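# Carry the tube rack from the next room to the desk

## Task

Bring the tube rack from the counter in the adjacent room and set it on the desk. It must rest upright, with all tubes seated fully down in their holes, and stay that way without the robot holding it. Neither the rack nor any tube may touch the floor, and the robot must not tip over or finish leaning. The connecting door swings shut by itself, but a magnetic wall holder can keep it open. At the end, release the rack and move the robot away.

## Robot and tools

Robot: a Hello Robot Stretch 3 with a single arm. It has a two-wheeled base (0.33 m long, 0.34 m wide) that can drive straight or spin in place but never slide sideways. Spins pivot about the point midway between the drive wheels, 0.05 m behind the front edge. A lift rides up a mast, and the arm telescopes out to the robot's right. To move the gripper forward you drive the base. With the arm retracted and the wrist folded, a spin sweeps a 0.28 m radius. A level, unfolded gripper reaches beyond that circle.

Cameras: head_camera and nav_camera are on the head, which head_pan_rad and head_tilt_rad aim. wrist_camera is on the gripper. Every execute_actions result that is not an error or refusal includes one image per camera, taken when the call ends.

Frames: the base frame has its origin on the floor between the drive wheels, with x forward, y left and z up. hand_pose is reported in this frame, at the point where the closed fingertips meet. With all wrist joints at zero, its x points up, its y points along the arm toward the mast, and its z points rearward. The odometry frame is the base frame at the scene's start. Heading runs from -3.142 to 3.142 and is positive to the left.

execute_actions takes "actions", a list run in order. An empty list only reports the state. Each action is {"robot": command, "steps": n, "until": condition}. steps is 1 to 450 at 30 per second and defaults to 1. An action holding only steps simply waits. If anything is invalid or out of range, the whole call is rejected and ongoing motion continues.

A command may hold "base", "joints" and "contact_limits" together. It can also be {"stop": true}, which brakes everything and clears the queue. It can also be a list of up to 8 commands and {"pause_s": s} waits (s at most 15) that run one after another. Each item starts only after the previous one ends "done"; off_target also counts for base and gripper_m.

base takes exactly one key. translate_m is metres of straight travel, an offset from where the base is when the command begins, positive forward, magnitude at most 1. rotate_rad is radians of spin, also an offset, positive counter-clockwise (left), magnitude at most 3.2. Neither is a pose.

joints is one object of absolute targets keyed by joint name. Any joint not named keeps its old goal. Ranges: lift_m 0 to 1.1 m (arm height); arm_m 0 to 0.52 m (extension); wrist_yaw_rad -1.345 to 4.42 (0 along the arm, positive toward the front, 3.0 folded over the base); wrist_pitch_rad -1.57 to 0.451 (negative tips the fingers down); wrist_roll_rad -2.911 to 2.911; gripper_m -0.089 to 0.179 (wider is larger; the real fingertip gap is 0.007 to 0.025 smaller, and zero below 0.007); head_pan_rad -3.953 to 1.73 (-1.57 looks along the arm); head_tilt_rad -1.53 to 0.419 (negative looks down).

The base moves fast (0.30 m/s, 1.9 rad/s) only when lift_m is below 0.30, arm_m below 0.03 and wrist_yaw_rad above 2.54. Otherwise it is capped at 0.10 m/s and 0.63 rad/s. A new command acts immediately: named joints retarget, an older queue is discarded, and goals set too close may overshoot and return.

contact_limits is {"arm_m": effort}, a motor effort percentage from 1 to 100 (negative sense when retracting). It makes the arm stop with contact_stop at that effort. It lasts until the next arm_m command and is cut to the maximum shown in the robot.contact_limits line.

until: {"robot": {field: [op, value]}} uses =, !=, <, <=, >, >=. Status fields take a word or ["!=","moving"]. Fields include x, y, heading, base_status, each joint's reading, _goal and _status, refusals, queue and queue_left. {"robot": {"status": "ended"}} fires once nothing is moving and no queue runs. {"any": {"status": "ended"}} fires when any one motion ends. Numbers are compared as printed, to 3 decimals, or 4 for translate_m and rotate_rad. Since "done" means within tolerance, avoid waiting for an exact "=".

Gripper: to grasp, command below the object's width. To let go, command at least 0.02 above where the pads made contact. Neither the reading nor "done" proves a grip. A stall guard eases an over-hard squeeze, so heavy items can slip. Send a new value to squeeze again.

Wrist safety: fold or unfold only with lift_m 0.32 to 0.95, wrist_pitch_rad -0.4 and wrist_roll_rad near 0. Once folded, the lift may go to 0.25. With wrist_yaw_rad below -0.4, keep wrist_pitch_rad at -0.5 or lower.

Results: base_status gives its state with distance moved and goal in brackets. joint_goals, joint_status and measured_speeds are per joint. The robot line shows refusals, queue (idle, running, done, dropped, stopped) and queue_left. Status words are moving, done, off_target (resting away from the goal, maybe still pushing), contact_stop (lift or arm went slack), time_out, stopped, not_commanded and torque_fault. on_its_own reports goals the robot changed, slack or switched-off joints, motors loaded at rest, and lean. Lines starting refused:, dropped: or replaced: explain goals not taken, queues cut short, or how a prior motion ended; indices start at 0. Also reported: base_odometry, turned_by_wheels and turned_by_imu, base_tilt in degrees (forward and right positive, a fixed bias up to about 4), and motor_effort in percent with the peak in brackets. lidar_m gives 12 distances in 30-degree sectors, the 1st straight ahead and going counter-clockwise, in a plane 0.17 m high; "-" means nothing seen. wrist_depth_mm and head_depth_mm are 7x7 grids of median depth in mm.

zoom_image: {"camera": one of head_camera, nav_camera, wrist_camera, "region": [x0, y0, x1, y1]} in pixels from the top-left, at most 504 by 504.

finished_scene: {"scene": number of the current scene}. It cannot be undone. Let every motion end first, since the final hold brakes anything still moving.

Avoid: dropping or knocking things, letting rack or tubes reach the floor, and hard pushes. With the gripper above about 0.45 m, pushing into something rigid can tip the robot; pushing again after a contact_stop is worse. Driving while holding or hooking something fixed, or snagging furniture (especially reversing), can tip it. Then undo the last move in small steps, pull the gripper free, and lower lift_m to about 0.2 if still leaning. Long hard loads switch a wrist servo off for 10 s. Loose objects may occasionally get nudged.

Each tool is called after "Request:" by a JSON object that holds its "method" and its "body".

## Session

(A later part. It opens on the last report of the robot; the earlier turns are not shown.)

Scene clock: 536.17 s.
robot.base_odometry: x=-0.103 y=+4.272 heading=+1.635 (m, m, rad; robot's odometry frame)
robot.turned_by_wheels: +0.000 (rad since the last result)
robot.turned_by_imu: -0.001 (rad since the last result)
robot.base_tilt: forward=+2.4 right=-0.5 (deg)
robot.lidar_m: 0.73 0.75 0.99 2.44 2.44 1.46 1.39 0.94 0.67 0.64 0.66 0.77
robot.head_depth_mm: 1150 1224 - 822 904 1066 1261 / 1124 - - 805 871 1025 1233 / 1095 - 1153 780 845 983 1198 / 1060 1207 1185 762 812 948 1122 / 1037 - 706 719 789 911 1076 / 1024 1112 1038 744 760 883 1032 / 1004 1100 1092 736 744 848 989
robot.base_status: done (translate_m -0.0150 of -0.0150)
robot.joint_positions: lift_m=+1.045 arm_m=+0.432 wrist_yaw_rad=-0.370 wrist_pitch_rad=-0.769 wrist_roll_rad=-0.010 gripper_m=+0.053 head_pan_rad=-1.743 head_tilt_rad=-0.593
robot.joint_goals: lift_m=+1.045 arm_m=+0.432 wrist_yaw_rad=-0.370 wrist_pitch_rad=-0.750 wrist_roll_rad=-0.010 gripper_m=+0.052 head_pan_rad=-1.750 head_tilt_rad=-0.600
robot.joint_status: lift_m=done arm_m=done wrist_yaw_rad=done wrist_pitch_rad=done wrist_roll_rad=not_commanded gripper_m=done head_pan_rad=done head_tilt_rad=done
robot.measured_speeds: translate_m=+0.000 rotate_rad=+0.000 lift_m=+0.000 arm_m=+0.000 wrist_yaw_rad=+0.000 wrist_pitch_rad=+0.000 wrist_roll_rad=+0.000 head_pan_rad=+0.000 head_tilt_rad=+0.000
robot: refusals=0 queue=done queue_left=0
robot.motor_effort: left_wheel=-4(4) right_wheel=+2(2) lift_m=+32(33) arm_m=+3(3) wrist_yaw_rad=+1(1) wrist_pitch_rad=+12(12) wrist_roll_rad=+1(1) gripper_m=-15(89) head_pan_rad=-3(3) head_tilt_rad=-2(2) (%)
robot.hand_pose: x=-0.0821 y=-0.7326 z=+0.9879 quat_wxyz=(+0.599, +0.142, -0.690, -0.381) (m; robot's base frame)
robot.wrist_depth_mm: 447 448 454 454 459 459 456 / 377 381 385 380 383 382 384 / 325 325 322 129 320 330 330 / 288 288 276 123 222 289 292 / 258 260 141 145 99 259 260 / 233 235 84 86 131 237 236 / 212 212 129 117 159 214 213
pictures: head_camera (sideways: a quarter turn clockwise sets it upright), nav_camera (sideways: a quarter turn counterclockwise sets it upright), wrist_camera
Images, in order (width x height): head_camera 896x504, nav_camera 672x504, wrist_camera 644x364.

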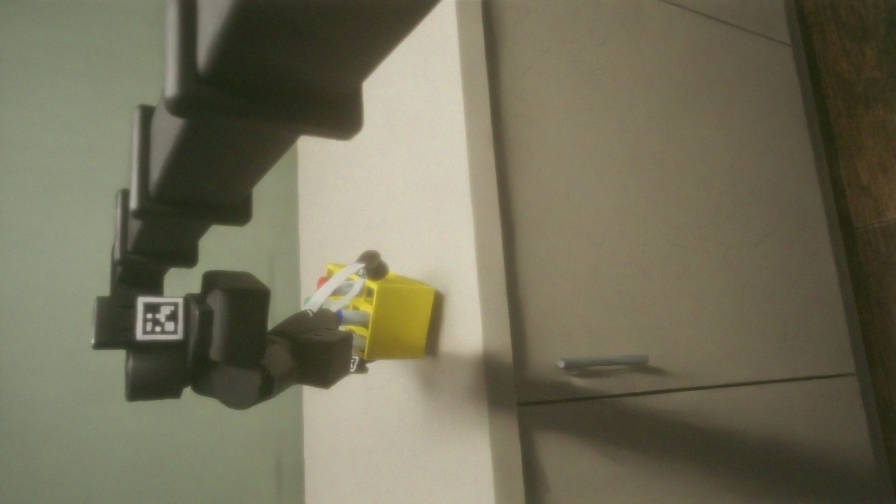

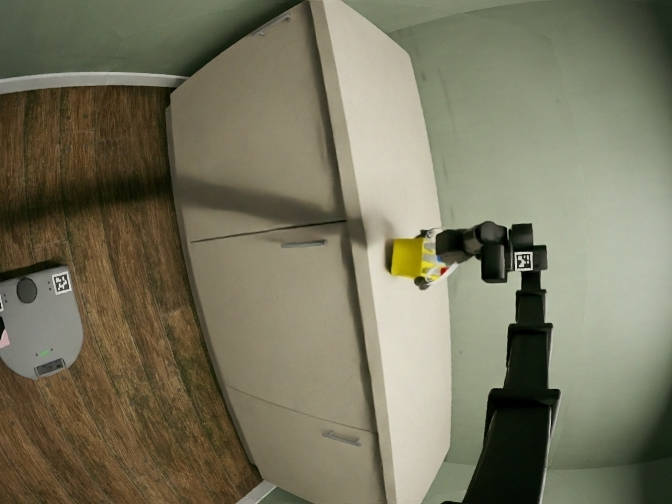

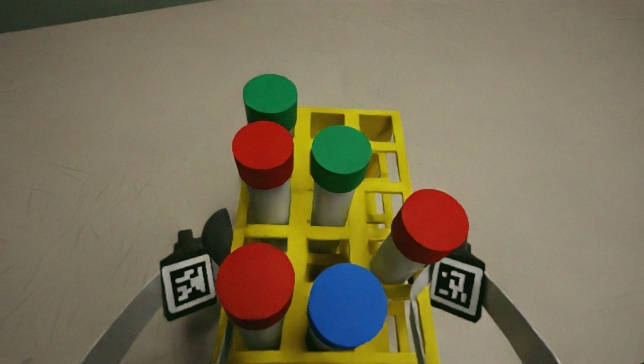

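Request:
{"method": "execute_actions", "body": {"actions": [{"robot":[{"joints":{"gripper_m":0.047}},{"joints":{"lift_m":1.09}},{"pause_s":1},{"joints":{"arm_m":0.1}},{"pause_s":0.5}],"steps":450,"until":{"robot":{"status":"ended"}}}]}}

Scene clock: 545.93 s.
robot.base_odometry: x=-0.103 y=+4.272 heading=+1.635 (m, m, rad; robot's odometry frame)
robot.turned_by_wheels: +0.000 (rad since the last result)
robot.turned_by_imu: -0.003 (rad since the last result)
robot.base_tilt: forward=+2.4 right=-0.4 (deg)
robot.lidar_m: 0.73 0.75 0.99 2.43 2.43 1.46 1.39 0.94 0.67 0.64 0.66 0.77
robot.head_depth_mm: - 1311 1201 826 904 1064 1260 / - 1263 - 776 874 1023 1229 / - - - 738 847 986 1196 / - - - - 423 943 1121 / 1017 - - - 785 910 1075 / 1001 1131 - 698 767 881 1029 / 1004 1091 1094 734 743 846 990
robot.base_status: done (translate_m -0.0150 of -0.0150)
robot.joint_positions: lift_m=+1.090 arm_m=+0.100 wrist_yaw_rad=-0.370 wrist_pitch_rad=-0.770 wrist_roll_rad=-0.010 gripper_m=+0.048 head_pan_rad=-1.743 head_tilt_rad=-0.593
robot.joint_goals: lift_m=+1.090 arm_m=+0.100 wrist_yaw_rad=-0.370 wrist_pitch_rad=-0.750 wrist_roll_rad=-0.010 gripper_m=+0.047 head_pan_rad=-1.750 head_tilt_rad=-0.600
robot.joint_status: lift_m=done arm_m=done wrist_yaw_rad=done wrist_pitch_rad=done wrist_roll_rad=not_commanded gripper_m=done head_pan_rad=done head_tilt_rad=done
robot.measured_speeds: translate_m=+0.000 rotate_rad=+0.000 lift_m=+0.000 arm_m=+0.000 wrist_yaw_rad=+0.000 wrist_pitch_rad=+0.000 wrist_roll_rad=+0.000 head_pan_rad=+0.000 head_tilt_rad=+0.000
robot: refusals=0 queue=done queue_left=0
robot.motor_effort: left_wheel=-4(4) right_wheel=+2(2) lift_m=+32(32) arm_m=-2(1) wrist_yaw_rad=+0(1) wrist_pitch_rad=+13(13) wrist_roll_rad=+1(1) gripper_m=-17(49) head_pan_rad=-3(3) head_tilt_rad=-3(2) (%)
robot.hand_pose: x=-0.0821 y=-0.4010 z=+1.0328 quat_wxyz=(+0.599, +0.142, -0.690, -0.381) (m; robot's base frame)
robot.wrist_depth_mm: 542 535 537 553 546 545 540 / 451 459 452 458 465 491 621 / 393 396 381 166 513 634 841 / 351 369 386 123 223 867 - / 410 464 141 145 99 - - / 489 548 84 86 129 - - / 590 778 120 117 159 - -
pictures: head_camera (sideways: a quarter turn clockwise sets it upright), nav_camera (sideways: a quarter turn counterclockwise sets it upright), wrist_camera
Images, in order (width x height): head_camera 896x504, nav_camera 672x504, wrist_camera 644x364.

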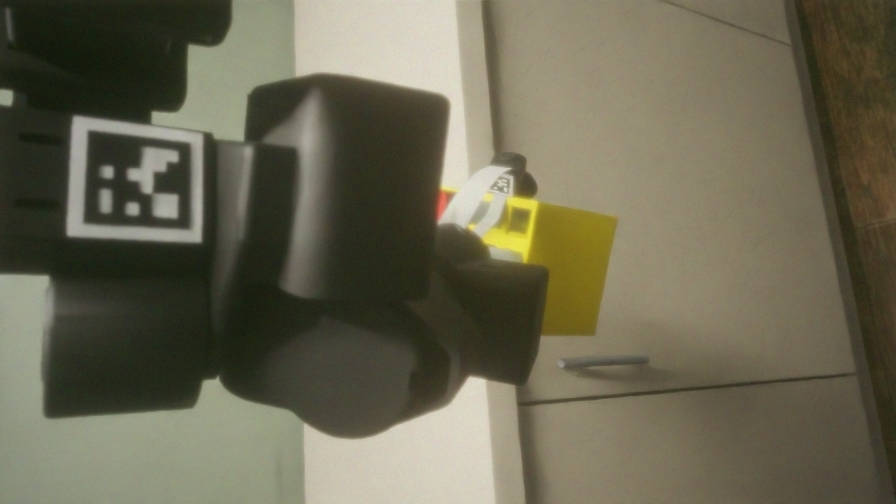

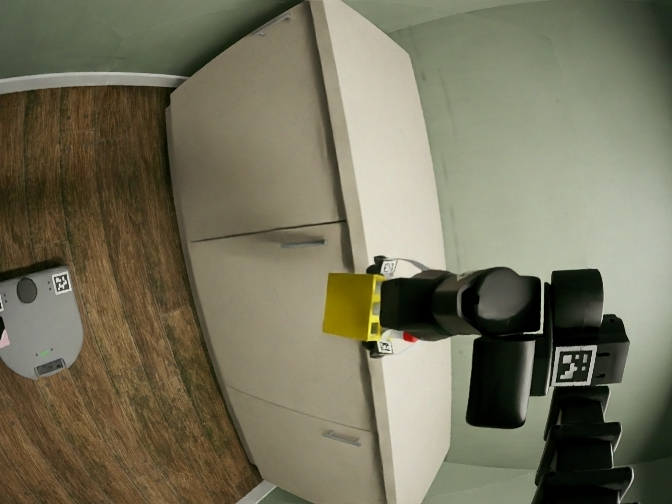

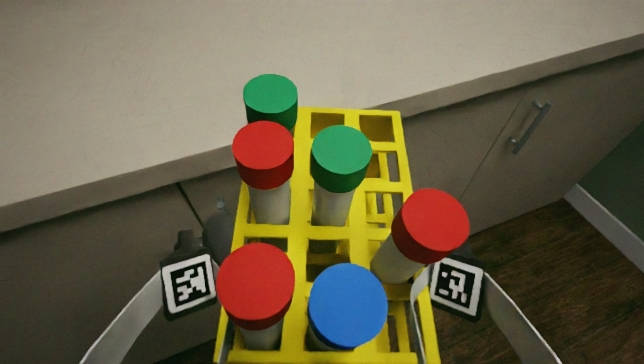

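Request:
{"method": "execute_actions", "body": {"actions": [{"robot":[{"joints":{"arm_m":0.0}},{"joints":{"wrist_yaw_rad":0.3}},{"joints":{"wrist_yaw_rad":1.0}},{"joints":{"wrist_yaw_rad":1.57,"head_pan_rad":-0.6,"head_tilt_rad":-0.7}},{"joints":{"lift_m":0.9}}],"steps":450,"until":{"robot":{"status":"ended"}}}]}}

Scene clock: 558.27 s.
robot.base_odometry: x=-0.103 y=+4.272 heading=+1.635 (m, m, rad; robot's odometry frame)
robot.turned_by_wheels: +0.000 (rad since the last result)
robot.turned_by_imu: -0.003 (rad since the last result)
robot.base_tilt: forward=+2.4 right=-0.6 (deg)
robot.lidar_m: 0.73 0.75 0.99 2.43 2.44 1.46 1.39 0.93 0.67 0.64 0.66 0.77
robot.head_depth_mm: 983 1147 914 790 872 957 1036 / 895 1025 903 904 994 1119 1251 / 823 931 1045 1145 1182 1367 392 / 759 851 964 1120 1327 1429 370 / 706 782 882 1008 1171 1349 415 / 660 729 811 917 1050 1238 1197 / 619 680 751 836 947 1097 1176
robot.base_status: done (translate_m -0.0150 of -0.0150)
robot.joint_positions: lift_m=+0.900 arm_m=+0.000 wrist_yaw_rad=+1.568 wrist_pitch_rad=-0.770 wrist_roll_rad=-0.009 gripper_m=+0.048 head_pan_rad=-0.607 head_tilt_rad=-0.691
robot.joint_goals: lift_m=+0.900 arm_m=+0.000 wrist_yaw_rad=+1.570 wrist_pitch_rad=-0.750 wrist_roll_rad=-0.009 gripper_m=+0.047 head_pan_rad=-0.600 head_tilt_rad=-0.700
robot.joint_status: lift_m=done arm_m=done wrist_yaw_rad=done wrist_pitch_rad=done wrist_roll_rad=not_commanded gripper_m=done head_pan_rad=done head_tilt_rad=done
robot.measured_speeds: translate_m=+0.000 rotate_rad=+0.000 lift_m=+0.000 arm_m=+0.000 wrist_yaw_rad=+0.000 wrist_pitch_rad=+0.000 wrist_roll_rad=+0.000 head_pan_rad=+0.000 head_tilt_rad=+0.000
robot: refusals=0 queue=done queue_left=0
robot.motor_effort: left_wheel=-3(4) right_wheel=+2(2) lift_m=+22(32) arm_m=-2(5) wrist_yaw_rad=+1(4) wrist_pitch_rad=+13(13) wrist_roll_rad=+1(1) gripper_m=-17(17) head_pan_rad=+3(35) head_tilt_rad=-3(11) (%)
robot.hand_pose: x=+0.1457 y=-0.1459 z=+0.8431 quat_wxyz=(+0.653, +0.649, -0.273, +0.277) (m; robot's base frame)
robot.wrist_depth_mm: 654 653 659 661 666 674 638 / 725 737 734 747 776 778 563 / 872 836 845 165 854 870 568 / - - 977 123 224 862 578 / - - 140 145 98 801 573 / - - 84 87 129 773 567 / 895 903 120 117 159 883 581
pictures: head_camera (sideways: a quarter turn clockwise sets it upright), nav_camera (sideways: a quarter turn counterclockwise sets it upright), wrist_camera
Images, in order (width x height): head_camera 896x504, nav_camera 672x504, wrist_camera 644x364.

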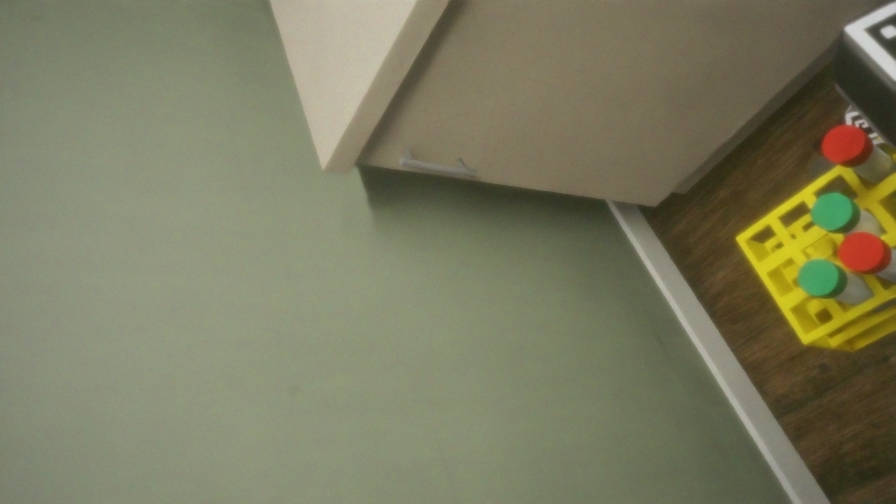

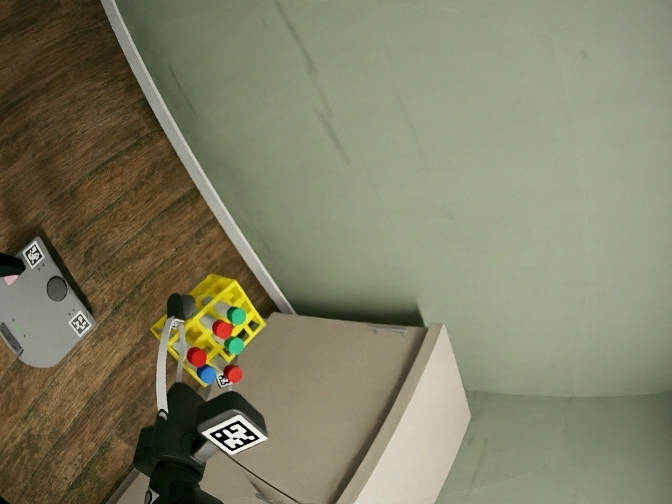

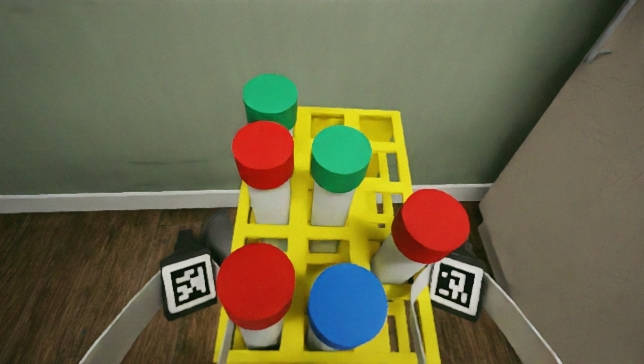

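Request:
{"method": "execute_actions", "body": {"actions": [{"robot":[{"base":{"translate_m":-0.6},"joints":{"head_pan_rad":0,"head_tilt_rad":-0.5}},{"base":{"rotate_rad":1.571}},{"base":{"translate_m":1.0}}],"steps":450,"until":{"robot":{"status":"ended"}}},{"steps":300,"until":{"robot":{"status":"ended"}}}]}}

Scene clock: 583.47 s.
robot.base_odometry: x=-1.062 y=+3.609 heading=-3.077 (m, m, rad; robot's odometry frame)
robot.turned_by_wheels: +1.571 (rad since the last result)
robot.turned_by_imu: +1.570 (rad since the last result)
robot.base_tilt: forward=+2.5 right=-0.4 (deg)
robot.lidar_m: 1.35 1.37 0.89 0.85 0.87 1.15 1.65 1.70 1.34 1.28 1.31 1.57
robot.head_depth_mm: 1287 1388 1521 1674 1844 1689 1366 / 1272 1387 1503 1652 1837 1672 1362 / 1266 1375 1483 1640 1833 1681 1351 / 1252 1357 1472 1618 1788 1648 1346 / 1128 1221 1337 1450 1616 1645 1344 / 1098 1195 1297 1421 1567 1630 1334 / 1089 1176 1270 1391 1539 1612 1327
robot.base_status: done (translate_m +1.0000 of +1.0000)
robot.joint_positions: lift_m=+0.900 arm_m=+0.000 wrist_yaw_rad=+1.568 wrist_pitch_rad=-0.771 wrist_roll_rad=-0.009 gripper_m=+0.048 head_pan_rad=-0.007 head_tilt_rad=-0.507
robot.joint_goals: lift_m=+0.900 arm_m=+0.000 wrist_yaw_rad=+1.570 wrist_pitch_rad=-0.750 wrist_roll_rad=-0.009 gripper_m=+0.047 head_pan_rad=+0.000 head_tilt_rad=-0.500
robot.joint_status: lift_m=done arm_m=done wrist_yaw_rad=done wrist_pitch_rad=done wrist_roll_rad=not_commanded gripper_m=done head_pan_rad=done head_tilt_rad=done
robot.measured_speeds: translate_m=+0.000 rotate_rad=+0.000 lift_m=+0.000 arm_m=+0.000 wrist_yaw_rad=+0.000 wrist_pitch_rad=+0.000 wrist_roll_rad=+0.000 head_pan_rad=+0.000 head_tilt_rad=+0.000
robot: refusals=0 queue=done queue_left=0
robot.motor_effort: left_wheel=-4(10) right_wheel=+2(6) lift_m=+23(23) arm_m=-2(2) wrist_yaw_rad=+2(2) wrist_pitch_rad=+13(13) wrist_roll_rad=+1(1) gripper_m=-17(18) head_pan_rad=+2(30) head_tilt_rad=+3(15) (%)
robot.hand_pose: x=+0.1457 y=-0.1458 z=+0.8431 quat_wxyz=(+0.653, +0.649, -0.273, +0.277) (m; robot's base frame)
robot.wrist_depth_mm: - - - - - - - / - - - - - - - / - - - 166 - - - / - - - 123 222 - - / - - 141 145 98 - - / - - 84 87 130 - - / 890 880 120 117 159 893 915
pictures: head_camera (sideways: a quarter turn clockwise sets it upright), nav_camera (sideways: a quarter turn counterclockwise sets it upright), wrist_camera
Images, in order (width x height): head_camera 896x504, nav_camera 672x504, wrist_camera 644x364.

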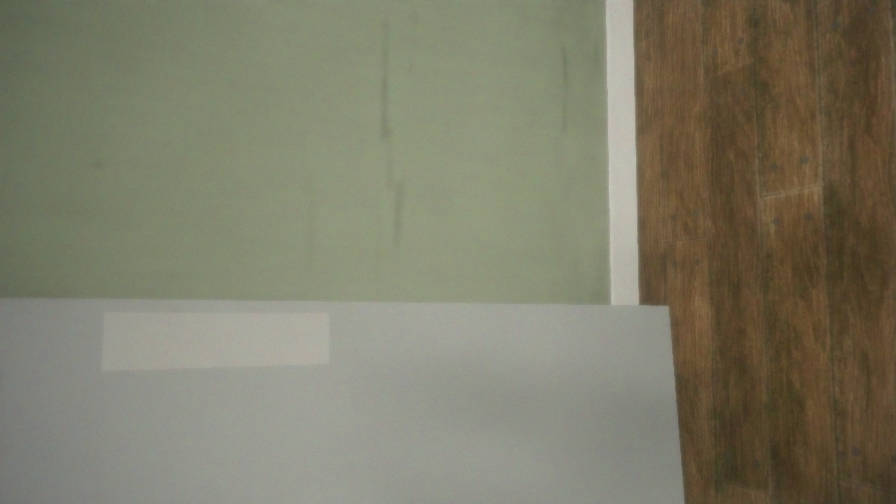

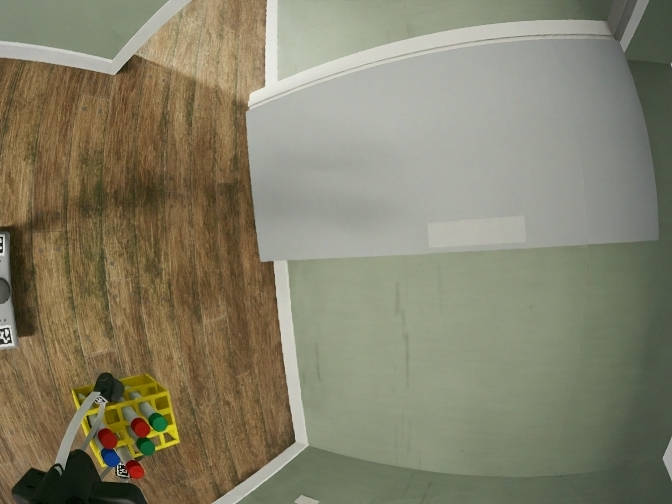

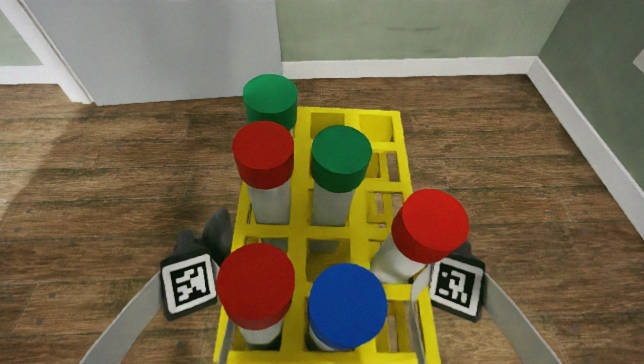

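Request:
{"method": "execute_actions", "body": {"actions": [{"robot":[{"base":{"translate_m":0.92}},{"base":{"rotate_rad":1.571}}],"steps":450,"until":{"robot":{"status":"ended"}}}]}}

Scene clock: 600.03 s.
robot.base_odometry: x=-1.980 y=+3.550 heading=-1.506 (m, m, rad; robot's odometry frame)
robot.turned_by_wheels: +1.571 (rad since the last result)
robot.turned_by_imu: +1.574 (rad since the last result)
robot.base_tilt: forward=+2.4 right=-0.4 (deg)
robot.lidar_m: 1.90 0.99 1.20 2.56 1.85 1.30 1.23 0.87 0.61 0.45 0.45 0.56
robot.head_depth_mm: 1375 1371 984 890 904 913 924 / 1838 1850 1866 1847 1837 1282 1207 / 2896 2903 2866 2733 2153 1670 1359 / 3090 3313 3590 3057 2143 1657 1343 / 3066 3257 3590 3010 2121 1648 1339 / 3027 3239 3505 2950 2110 1644 1337 / 2991 3205 3475 2948 2071 1619 1327
robot.base_status: done (rotate_rad +1.5708 of +1.5710)
robot.joint_positions: lift_m=+0.900 arm_m=+0.000 wrist_yaw_rad=+1.568 wrist_pitch_rad=-0.771 wrist_roll_rad=-0.009 gripper_m=+0.048 head_pan_rad=-0.007 head_tilt_rad=-0.507
robot.joint_goals: lift_m=+0.900 arm_m=+0.000 wrist_yaw_rad=+1.570 wrist_pitch_rad=-0.750 wrist_roll_rad=-0.009 gripper_m=+0.047 head_pan_rad=+0.000 head_tilt_rad=-0.500
robot.joint_status: lift_m=done arm_m=done wrist_yaw_rad=done wrist_pitch_rad=done wrist_roll_rad=not_commanded gripper_m=done head_pan_rad=done head_tilt_rad=done
robot.measured_speeds: translate_m=+0.000 rotate_rad=+0.000 lift_m=+0.000 arm_m=+0.000 wrist_yaw_rad=+0.000 wrist_pitch_rad=+0.000 wrist_roll_rad=+0.000 head_pan_rad=+0.000 head_tilt_rad=+0.000
robot: refusals=0 queue=done queue_left=0
robot.motor_effort: left_wheel=-4(10) right_wheel=+3(5) lift_m=+23(23) arm_m=-2(2) wrist_yaw_rad=+2(0) wrist_pitch_rad=+13(13) wrist_roll_rad=+1(1) gripper_m=-17(17) head_pan_rad=+3(3) head_tilt_rad=+2(3) (%)
robot.hand_pose: x=+0.1457 y=-0.1458 z=+0.8431 quat_wxyz=(+0.653, +0.649, -0.273, +0.277) (m; robot's base frame)
robot.wrist_depth_mm: 791 - - - 714 429 302 / 899 - - - 725 433 305 / - - - 166 628 439 310 / - - - 123 223 453 317 / - - 141 145 99 439 318 / - - 84 86 129 434 325 / 884 902 120 117 160 524 330
pictures: head_camera (sideways: a quarter turn clockwise sets it upright), nav_camera (sideways: a quarter turn counterclockwise sets it upright), wrist_camera
Images, in order (width x height): head_camera 896x504, nav_camera 672x504, wrist_camera 644x364.

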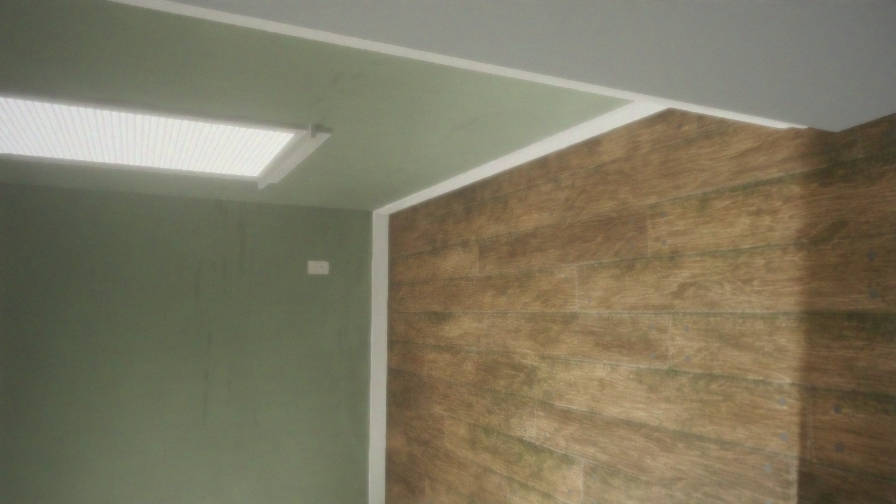

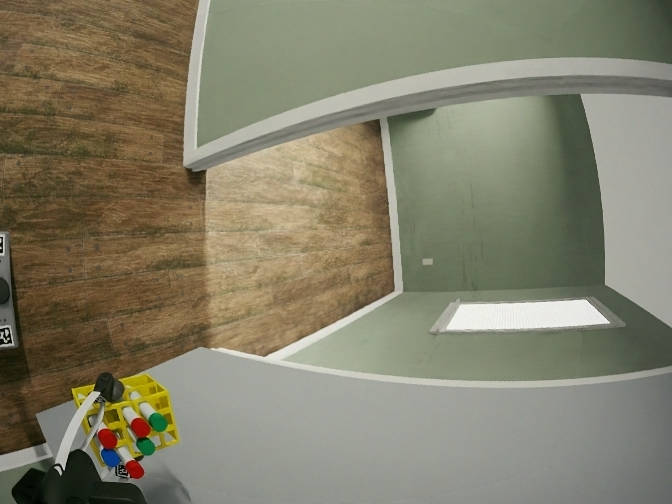

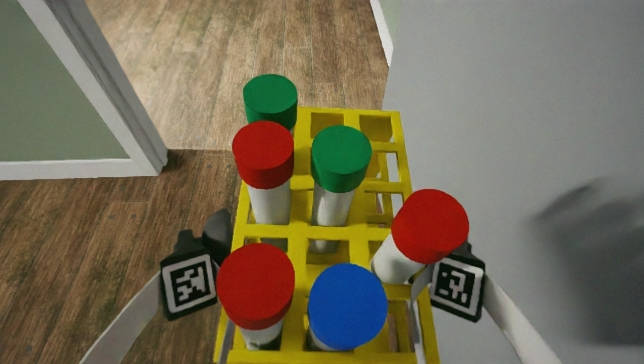

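Request:
{"method": "execute_actions", "body": {"actions": [{"robot":[{"base":{"translate_m":0.6}}],"steps":450,"until":{"robot":{"status":"ended"}}}]}}

Scene clock: 609.67 s.
robot.base_odometry: x=-1.942 y=+2.951 heading=-1.506 (m, m, rad; robot's odometry frame)
robot.turned_by_wheels: +0.000 (rad since the last result)
robot.turned_by_imu: +0.000 (rad since the last result)
robot.base_tilt: forward=+2.5 right=-0.6 (deg)
robot.lidar_m: 1.81 2.95 0.56 0.96 2.66 1.92 1.83 0.61 0.40 0.37 0.37 0.51
robot.head_depth_mm: 1303 1314 1300 1296 1298 1293 1269 / 1760 1758 1741 1768 1762 1617 1359 / 2506 2687 2749 2683 2178 1664 1362 / 2535 2755 2964 3040 2161 1673 1351 / 2540 2711 2918 3013 2138 1654 1342 / 2508 2685 2908 2955 2112 1630 1337 / 2471 2657 2887 2955 2071 1637 1324
robot.base_status: done (translate_m +0.6000 of +0.6000)
robot.joint_positions: lift_m=+0.900 arm_m=+0.000 wrist_yaw_rad=+1.568 wrist_pitch_rad=-0.771 wrist_roll_rad=-0.009 gripper_m=+0.048 head_pan_rad=-0.007 head_tilt_rad=-0.507
robot.joint_goals: lift_m=+0.900 arm_m=+0.000 wrist_yaw_rad=+1.570 wrist_pitch_rad=-0.750 wrist_roll_rad=-0.009 gripper_m=+0.047 head_pan_rad=+0.000 head_tilt_rad=-0.500
robot.joint_status: lift_m=done arm_m=done wrist_yaw_rad=done wrist_pitch_rad=done wrist_roll_rad=not_commanded gripper_m=done head_pan_rad=done head_tilt_rad=done
robot.measured_speeds: translate_m=+0.000 rotate_rad=+0.000 lift_m=+0.000 arm_m=+0.000 wrist_yaw_rad=+0.000 wrist_pitch_rad=+0.000 wrist_roll_rad=+0.000 head_pan_rad=+0.000 head_tilt_rad=+0.000
robot: refusals=0 queue=done queue_left=0
robot.motor_effort: left_wheel=-5(6) right_wheel=+2(5) lift_m=+23(23) arm_m=-2(2) wrist_yaw_rad=+1(1) wrist_pitch_rad=+13(13) wrist_roll_rad=+1(1) gripper_m=-17(17) head_pan_rad=+3(2) head_tilt_rad=+2(2) (%)
robot.hand_pose: x=+0.1457 y=-0.1458 z=+0.8431 quat_wxyz=(+0.653, +0.649, -0.273, +0.277) (m; robot's base frame)
robot.wrist_depth_mm: - - - - - 649 225 / - - - - - 401 227 / - - - 166 - 381 230 / - - - 123 222 335 235 / - - 141 145 99 326 237 / 748 - 84 86 129 320 241 / 826 879 120 117 159 387 244
pictures: head_camera (sideways: a quarter turn clockwise sets it upright), nav_camera (sideways: a quarter turn counterclockwise sets it upright), wrist_camera
Images, in order (width x height): head_camera 896x504, nav_camera 672x504, wrist_camera 644x364.

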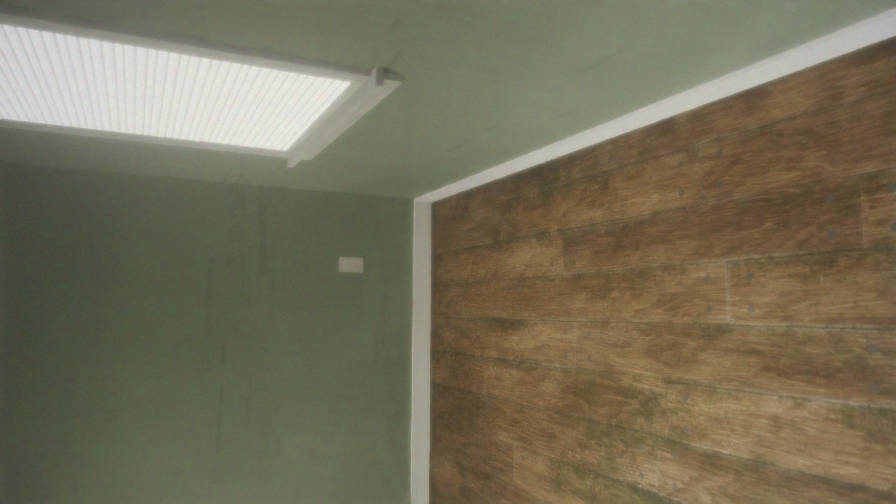

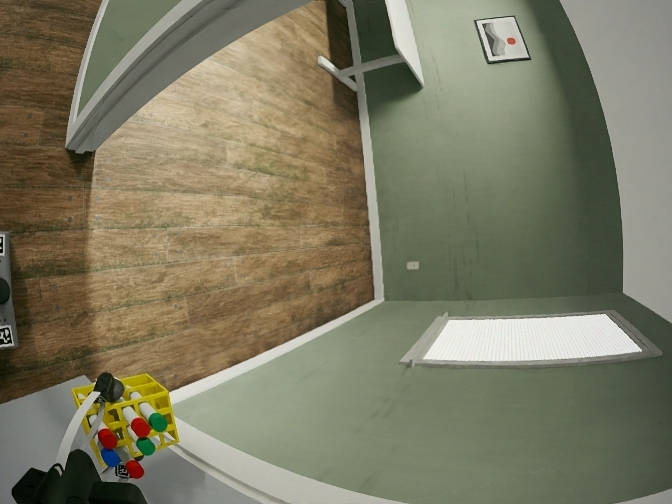

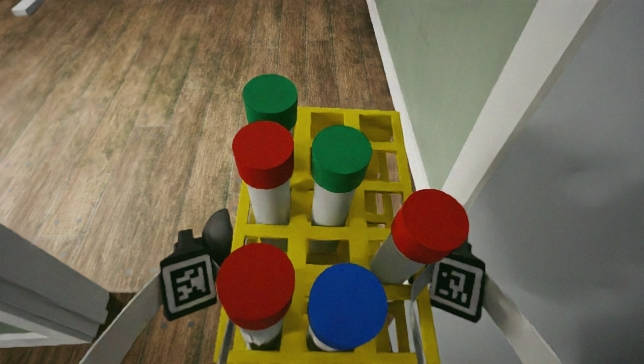

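Request:
{"method": "execute_actions", "body": {"actions": [{"robot":[{"base":{"rotate_rad":0.15}},{"base":{"translate_m":0.9},"joints":{"head_pan_rad":0.5}}],"steps":450,"until":{"robot":{"status":"ended"}}}]}}

Scene clock: 623.47 s.
robot.base_odometry: x=-1.750 y=+2.071 heading=-1.357 (m, m, rad; robot's odometry frame)
robot.turned_by_wheels: +0.150 (rad since the last result)
robot.turned_by_imu: +0.150 (rad since the last result)
robot.base_tilt: forward=+2.4 right=-0.5 (deg)
robot.lidar_m: 2.04 2.19 3.17 1.35 0.61 0.62 1.40 0.67 0.65 0.64 0.69 1.02
robot.head_depth_mm: 1743 1861 1980 2118 2194 1679 1371 / 1845 1948 2122 2301 2164 1683 1372 / 1934 2092 2234 2440 2164 1671 1350 / 2068 2242 2432 2614 2137 1658 1354 / 2174 2396 2542 2781 2135 1643 1343 / 2380 2555 2450 2632 2108 1634 1340 / 2568 2790 2640 2953 2073 1617 1331
robot.base_status: done (translate_m +0.9000 of +0.9000)
robot.joint_positions: lift_m=+0.900 arm_m=+0.000 wrist_yaw_rad=+1.568 wrist_pitch_rad=-0.771 wrist_roll_rad=-0.009 gripper_m=+0.048 head_pan_rad=+0.493 head_tilt_rad=-0.507
robot.joint_goals: lift_m=+0.900 arm_m=+0.000 wrist_yaw_rad=+1.570 wrist_pitch_rad=-0.750 wrist_roll_rad=-0.009 gripper_m=+0.047 head_pan_rad=+0.500 head_tilt_rad=-0.500
robot.joint_status: lift_m=done arm_m=done wrist_yaw_rad=done wrist_pitch_rad=done wrist_roll_rad=not_commanded gripper_m=done head_pan_rad=done head_tilt_rad=done
robot.measured_speeds: translate_m=+0.000 rotate_rad=+0.000 lift_m=+0.000 arm_m=+0.000 wrist_yaw_rad=+0.000 wrist_pitch_rad=+0.000 wrist_roll_rad=+0.000 head_pan_rad=+0.000 head_tilt_rad=+0.000
robot: refusals=0 queue=done queue_left=0
robot.motor_effort: left_wheel=-4(10) right_wheel=+2(5) lift_m=+22(23) arm_m=-2(2) wrist_yaw_rad=+1(2) wrist_pitch_rad=+13(12) wrist_roll_rad=+1(1) gripper_m=-17(18) head_pan_rad=+2(30) head_tilt_rad=+2(2) (%)
robot.hand_pose: x=+0.1457 y=-0.1458 z=+0.8431 quat_wxyz=(+0.653, +0.650, -0.273, +0.278) (m; robot's base frame)
robot.wrist_depth_mm: - - - - - - 682 / - - - - - - 667 / - - - 166 - - 668 / - - - 123 222 - 647 / - - 141 146 99 903 627 / - - 84 86 130 844 621 / 900 894 120 117 159 884 613
pictures: head_camera (sideways: a quarter turn clockwise sets it upright), nav_camera (sideways: a quarter turn counterclockwise sets it upright), wrist_camera
Images, in order (width x height): head_camera 896x504, nav_camera 672x504, wrist_camera 644x364.

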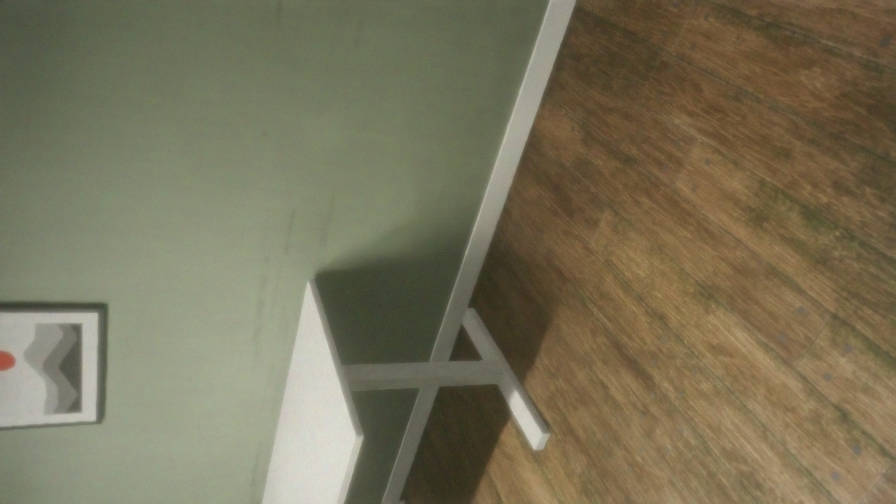

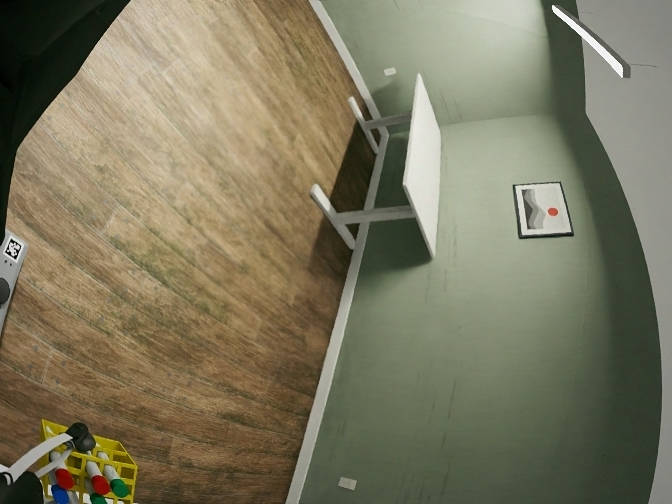

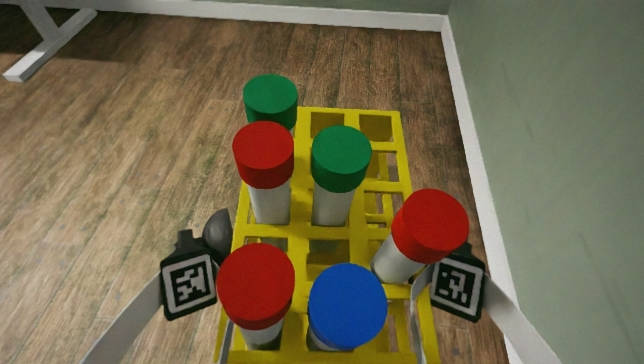

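Request:
{"method": "execute_actions", "body": {"actions": [{"robot":[{"base":{"translate_m":1.0}},{"base":{"rotate_rad":1.47},"joints":{"head_pan_rad":-0.7,"head_tilt_rad":-0.6}}],"steps":450,"until":{"robot":{"status":"ended"}}}]}}

Scene clock: 641.23 s.
robot.base_odometry: x=-1.538 y=+1.094 heading=+0.113 (m, m, rad; robot's odometry frame)
robot.turned_by_wheels: +1.470 (rad since the last result)
robot.turned_by_imu: +1.473 (rad since the last result)
robot.base_tilt: forward=+2.4 right=-0.6 (deg)
robot.lidar_m: 2.71 2.08 1.52 1.48 1.06 0.78 0.75 0.78 1.06 1.06 1.10 1.50
robot.head_depth_mm: 1018 1080 1152 1245 1342 1440 1303 / 1108 1182 1276 1375 1499 1518 1297 / 1225 1319 1417 1560 1712 1539 1283 / 1349 1478 1626 1787 1855 1525 1275 / 1527 1681 1800 2057 1909 1526 1269 / 1759 1951 1784 2325 1841 1520 1268 / 2026 2260 1622 2282 1827 1496 1259
robot.base_status: done (rotate_rad +1.4698 of +1.4700)
robot.joint_positions: lift_m=+0.900 arm_m=+0.000 wrist_yaw_rad=+1.568 wrist_pitch_rad=-0.771 wrist_roll_rad=-0.009 gripper_m=+0.048 head_pan_rad=-0.693 head_tilt_rad=-0.593
robot.joint_goals: lift_m=+0.900 arm_m=+0.000 wrist_yaw_rad=+1.570 wrist_pitch_rad=-0.750 wrist_roll_rad=-0.009 gripper_m=+0.047 head_pan_rad=-0.700 head_tilt_rad=-0.600
robot.joint_status: lift_m=done arm_m=done wrist_yaw_rad=done wrist_pitch_rad=done wrist_roll_rad=not_commanded gripper_m=done head_pan_rad=done head_tilt_rad=done
robot.measured_speeds: translate_m=+0.000 rotate_rad=+0.000 lift_m=+0.000 arm_m=+0.000 wrist_yaw_rad=+0.000 wrist_pitch_rad=+0.000 wrist_roll_rad=+0.000 head_pan_rad=+0.000 head_tilt_rad=+0.000
robot: refusals=0 queue=done queue_left=0
robot.motor_effort: left_wheel=-5(10) right_wheel=+3(5) lift_m=+23(22) arm_m=-2(2) wrist_yaw_rad=+1(1) wrist_pitch_rad=+13(13) wrist_roll_rad=+1(1) gripper_m=-17(18) head_pan_rad=-3(35) head_tilt_rad=-3(11) (%)
robot.hand_pose: x=+0.1457 y=-0.1458 z=+0.8431 quat_wxyz=(+0.653, +0.650, -0.273, +0.278) (m; robot's base frame)
robot.wrist_depth_mm: - - - - - - - / - - - - - - - / - - - 166 - - - / - - - 123 221 - - / - - 141 145 99 - - / - - 84 87 130 - 973 / 923 902 120 117 160 908 909
pictures: head_camera (sideways: a quarter turn clockwise sets it upright), nav_camera (sideways: a quarter turn counterclockwise sets it upright), wrist_camera
Images, in order (width x height): head_camera 896x504, nav_camera 672x504, wrist_camera 644x364.

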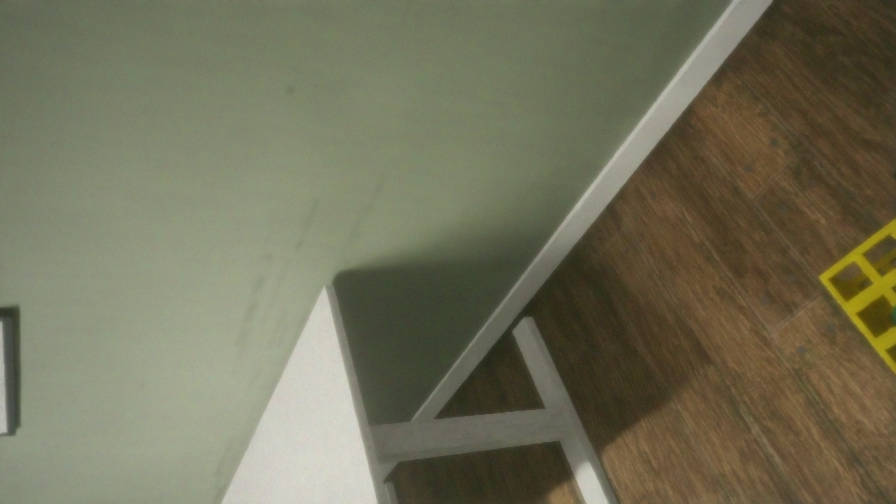

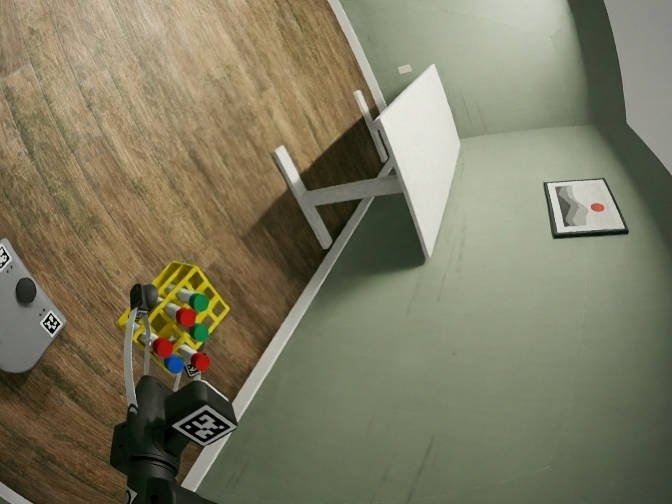

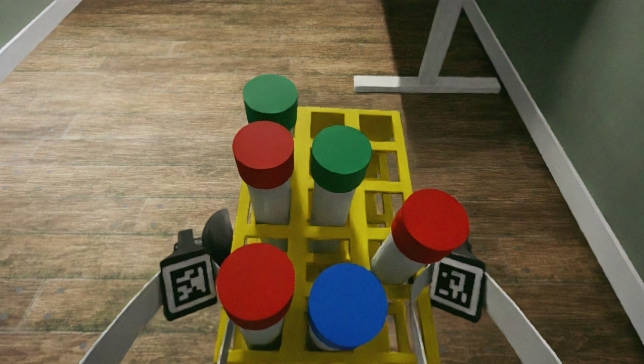

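Request:
{"method": "execute_actions", "body": {"actions": [{"robot":[{"base":{"rotate_rad":0.15},"joints":{"lift_m":0.97}},{"base":{"translate_m":0.9}},{"base":{"rotate_rad":-0.15},"joints":{"head_pan_rad":-1.0,"head_tilt_rad":-0.9}}],"steps":450,"until":{"robot":{"status":"ended"}}}]}}

Scene clock: 658.50 s.
robot.base_odometry: x=-0.669 y=+1.328 heading=+0.113 (m, m, rad; robot's odometry frame)
robot.turned_by_wheels: +0.000 (rad since the last result)
robot.turned_by_imu: -0.001 (rad since the last result)
robot.base_tilt: forward=+2.5 right=-0.6 (deg)
robot.lidar_m: 2.13 1.88 1.38 1.33 1.38 1.69 1.63 1.68 1.23 1.19 0.90 1.70
robot.head_depth_mm: 1034 1149 1306 1516 1503 - 1102 / 1097 1209 1406 1636 1541 - 1110 / 1158 1207 1510 1715 - - 1116 / 1233 1200 995 1618 1519 354 1119 / 1314 1184 919 1598 1435 332 1105 / 1398 1170 912 815 394 336 1105 / 1464 1151 907 1667 1456 404 1119
robot.base_status: done (rotate_rad -0.1499 of -0.1500)
robot.joint_positions: lift_m=+0.970 arm_m=+0.000 wrist_yaw_rad=+1.568 wrist_pitch_rad=-0.771 wrist_roll_rad=-0.009 gripper_m=+0.048 head_pan_rad=-0.993 head_tilt_rad=-0.889
robot.joint_goals: lift_m=+0.970 arm_m=+0.000 wrist_yaw_rad=+1.570 wrist_pitch_rad=-0.750 wrist_roll_rad=-0.009 gripper_m=+0.047 head_pan_rad=-1.000 head_tilt_rad=-0.900
robot.joint_status: lift_m=done arm_m=done wrist_yaw_rad=done wrist_pitch_rad=done wrist_roll_rad=not_commanded gripper_m=done head_pan_rad=done head_tilt_rad=done
robot.measured_speeds: translate_m=+0.000 rotate_rad=+0.000 lift_m=+0.000 arm_m=+0.000 wrist_yaw_rad=+0.000 wrist_pitch_rad=+0.000 wrist_roll_rad=+0.000 head_pan_rad=+0.000 head_tilt_rad=+0.000
robot: refusals=0 queue=done queue_left=0
robot.motor_effort: left_wheel=+4(10) right_wheel=-2(6) lift_m=+31(33) arm_m=-2(2) wrist_yaw_rad=+3(1) wrist_pitch_rad=+13(13) wrist_roll_rad=+1(1) gripper_m=-17(17) head_pan_rad=-3(22) head_tilt_rad=-4(21) (%)
robot.hand_pose: x=+0.1456 y=-0.1458 z=+0.9126 quat_wxyz=(+0.653, +0.650, -0.273, +0.277) (m; robot's base frame)
robot.wrist_depth_mm: - - - - - 665 675 / - - - - - 559 571 / - - - 166 - 504 492 / - - - 123 221 - 732 / - - 141 145 99 - - / - - 84 87 131 - - / 946 953 120 117 159 961 963
pictures: head_camera (sideways: a quarter turn clockwise sets it upright), nav_camera (sideways: a quarter turn counterclockwise sets it upright), wrist_camera
Images, in order (width x height): head_camera 896x504, nav_camera 672x504, wrist_camera 644x364.

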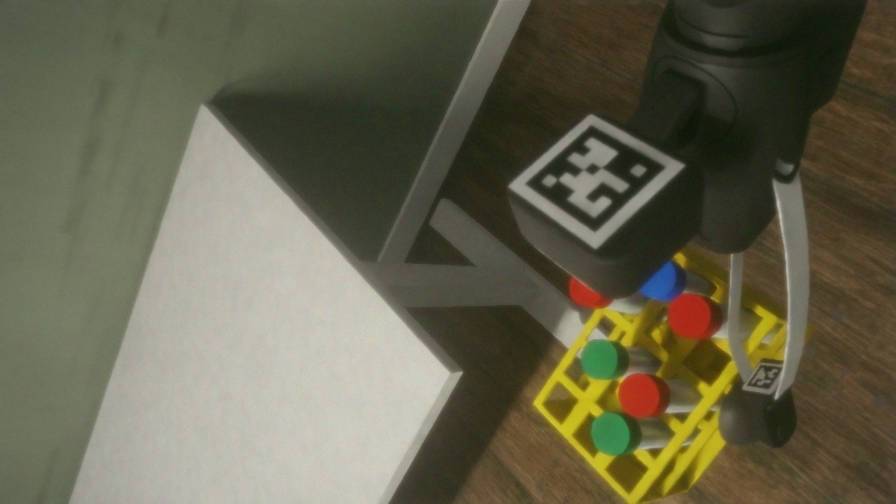

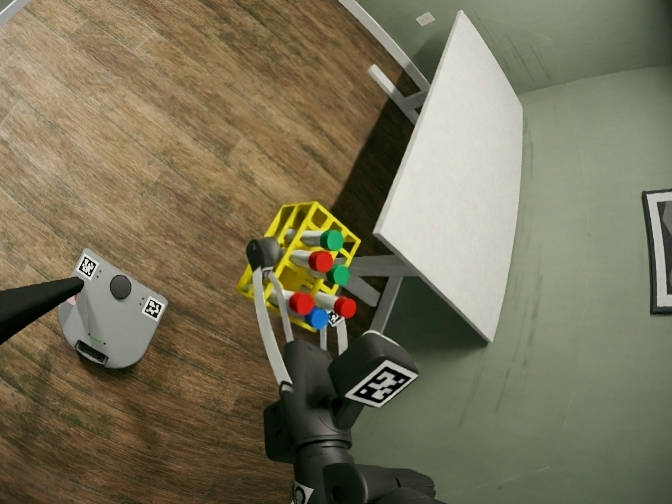

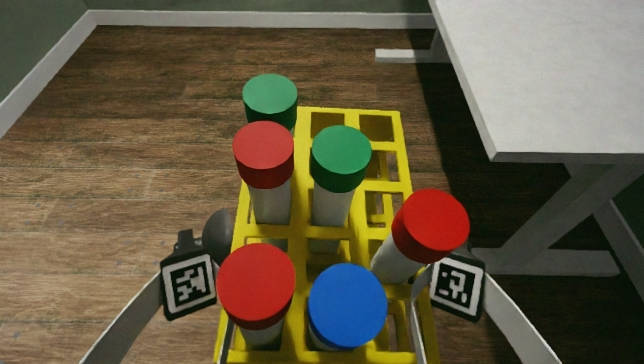

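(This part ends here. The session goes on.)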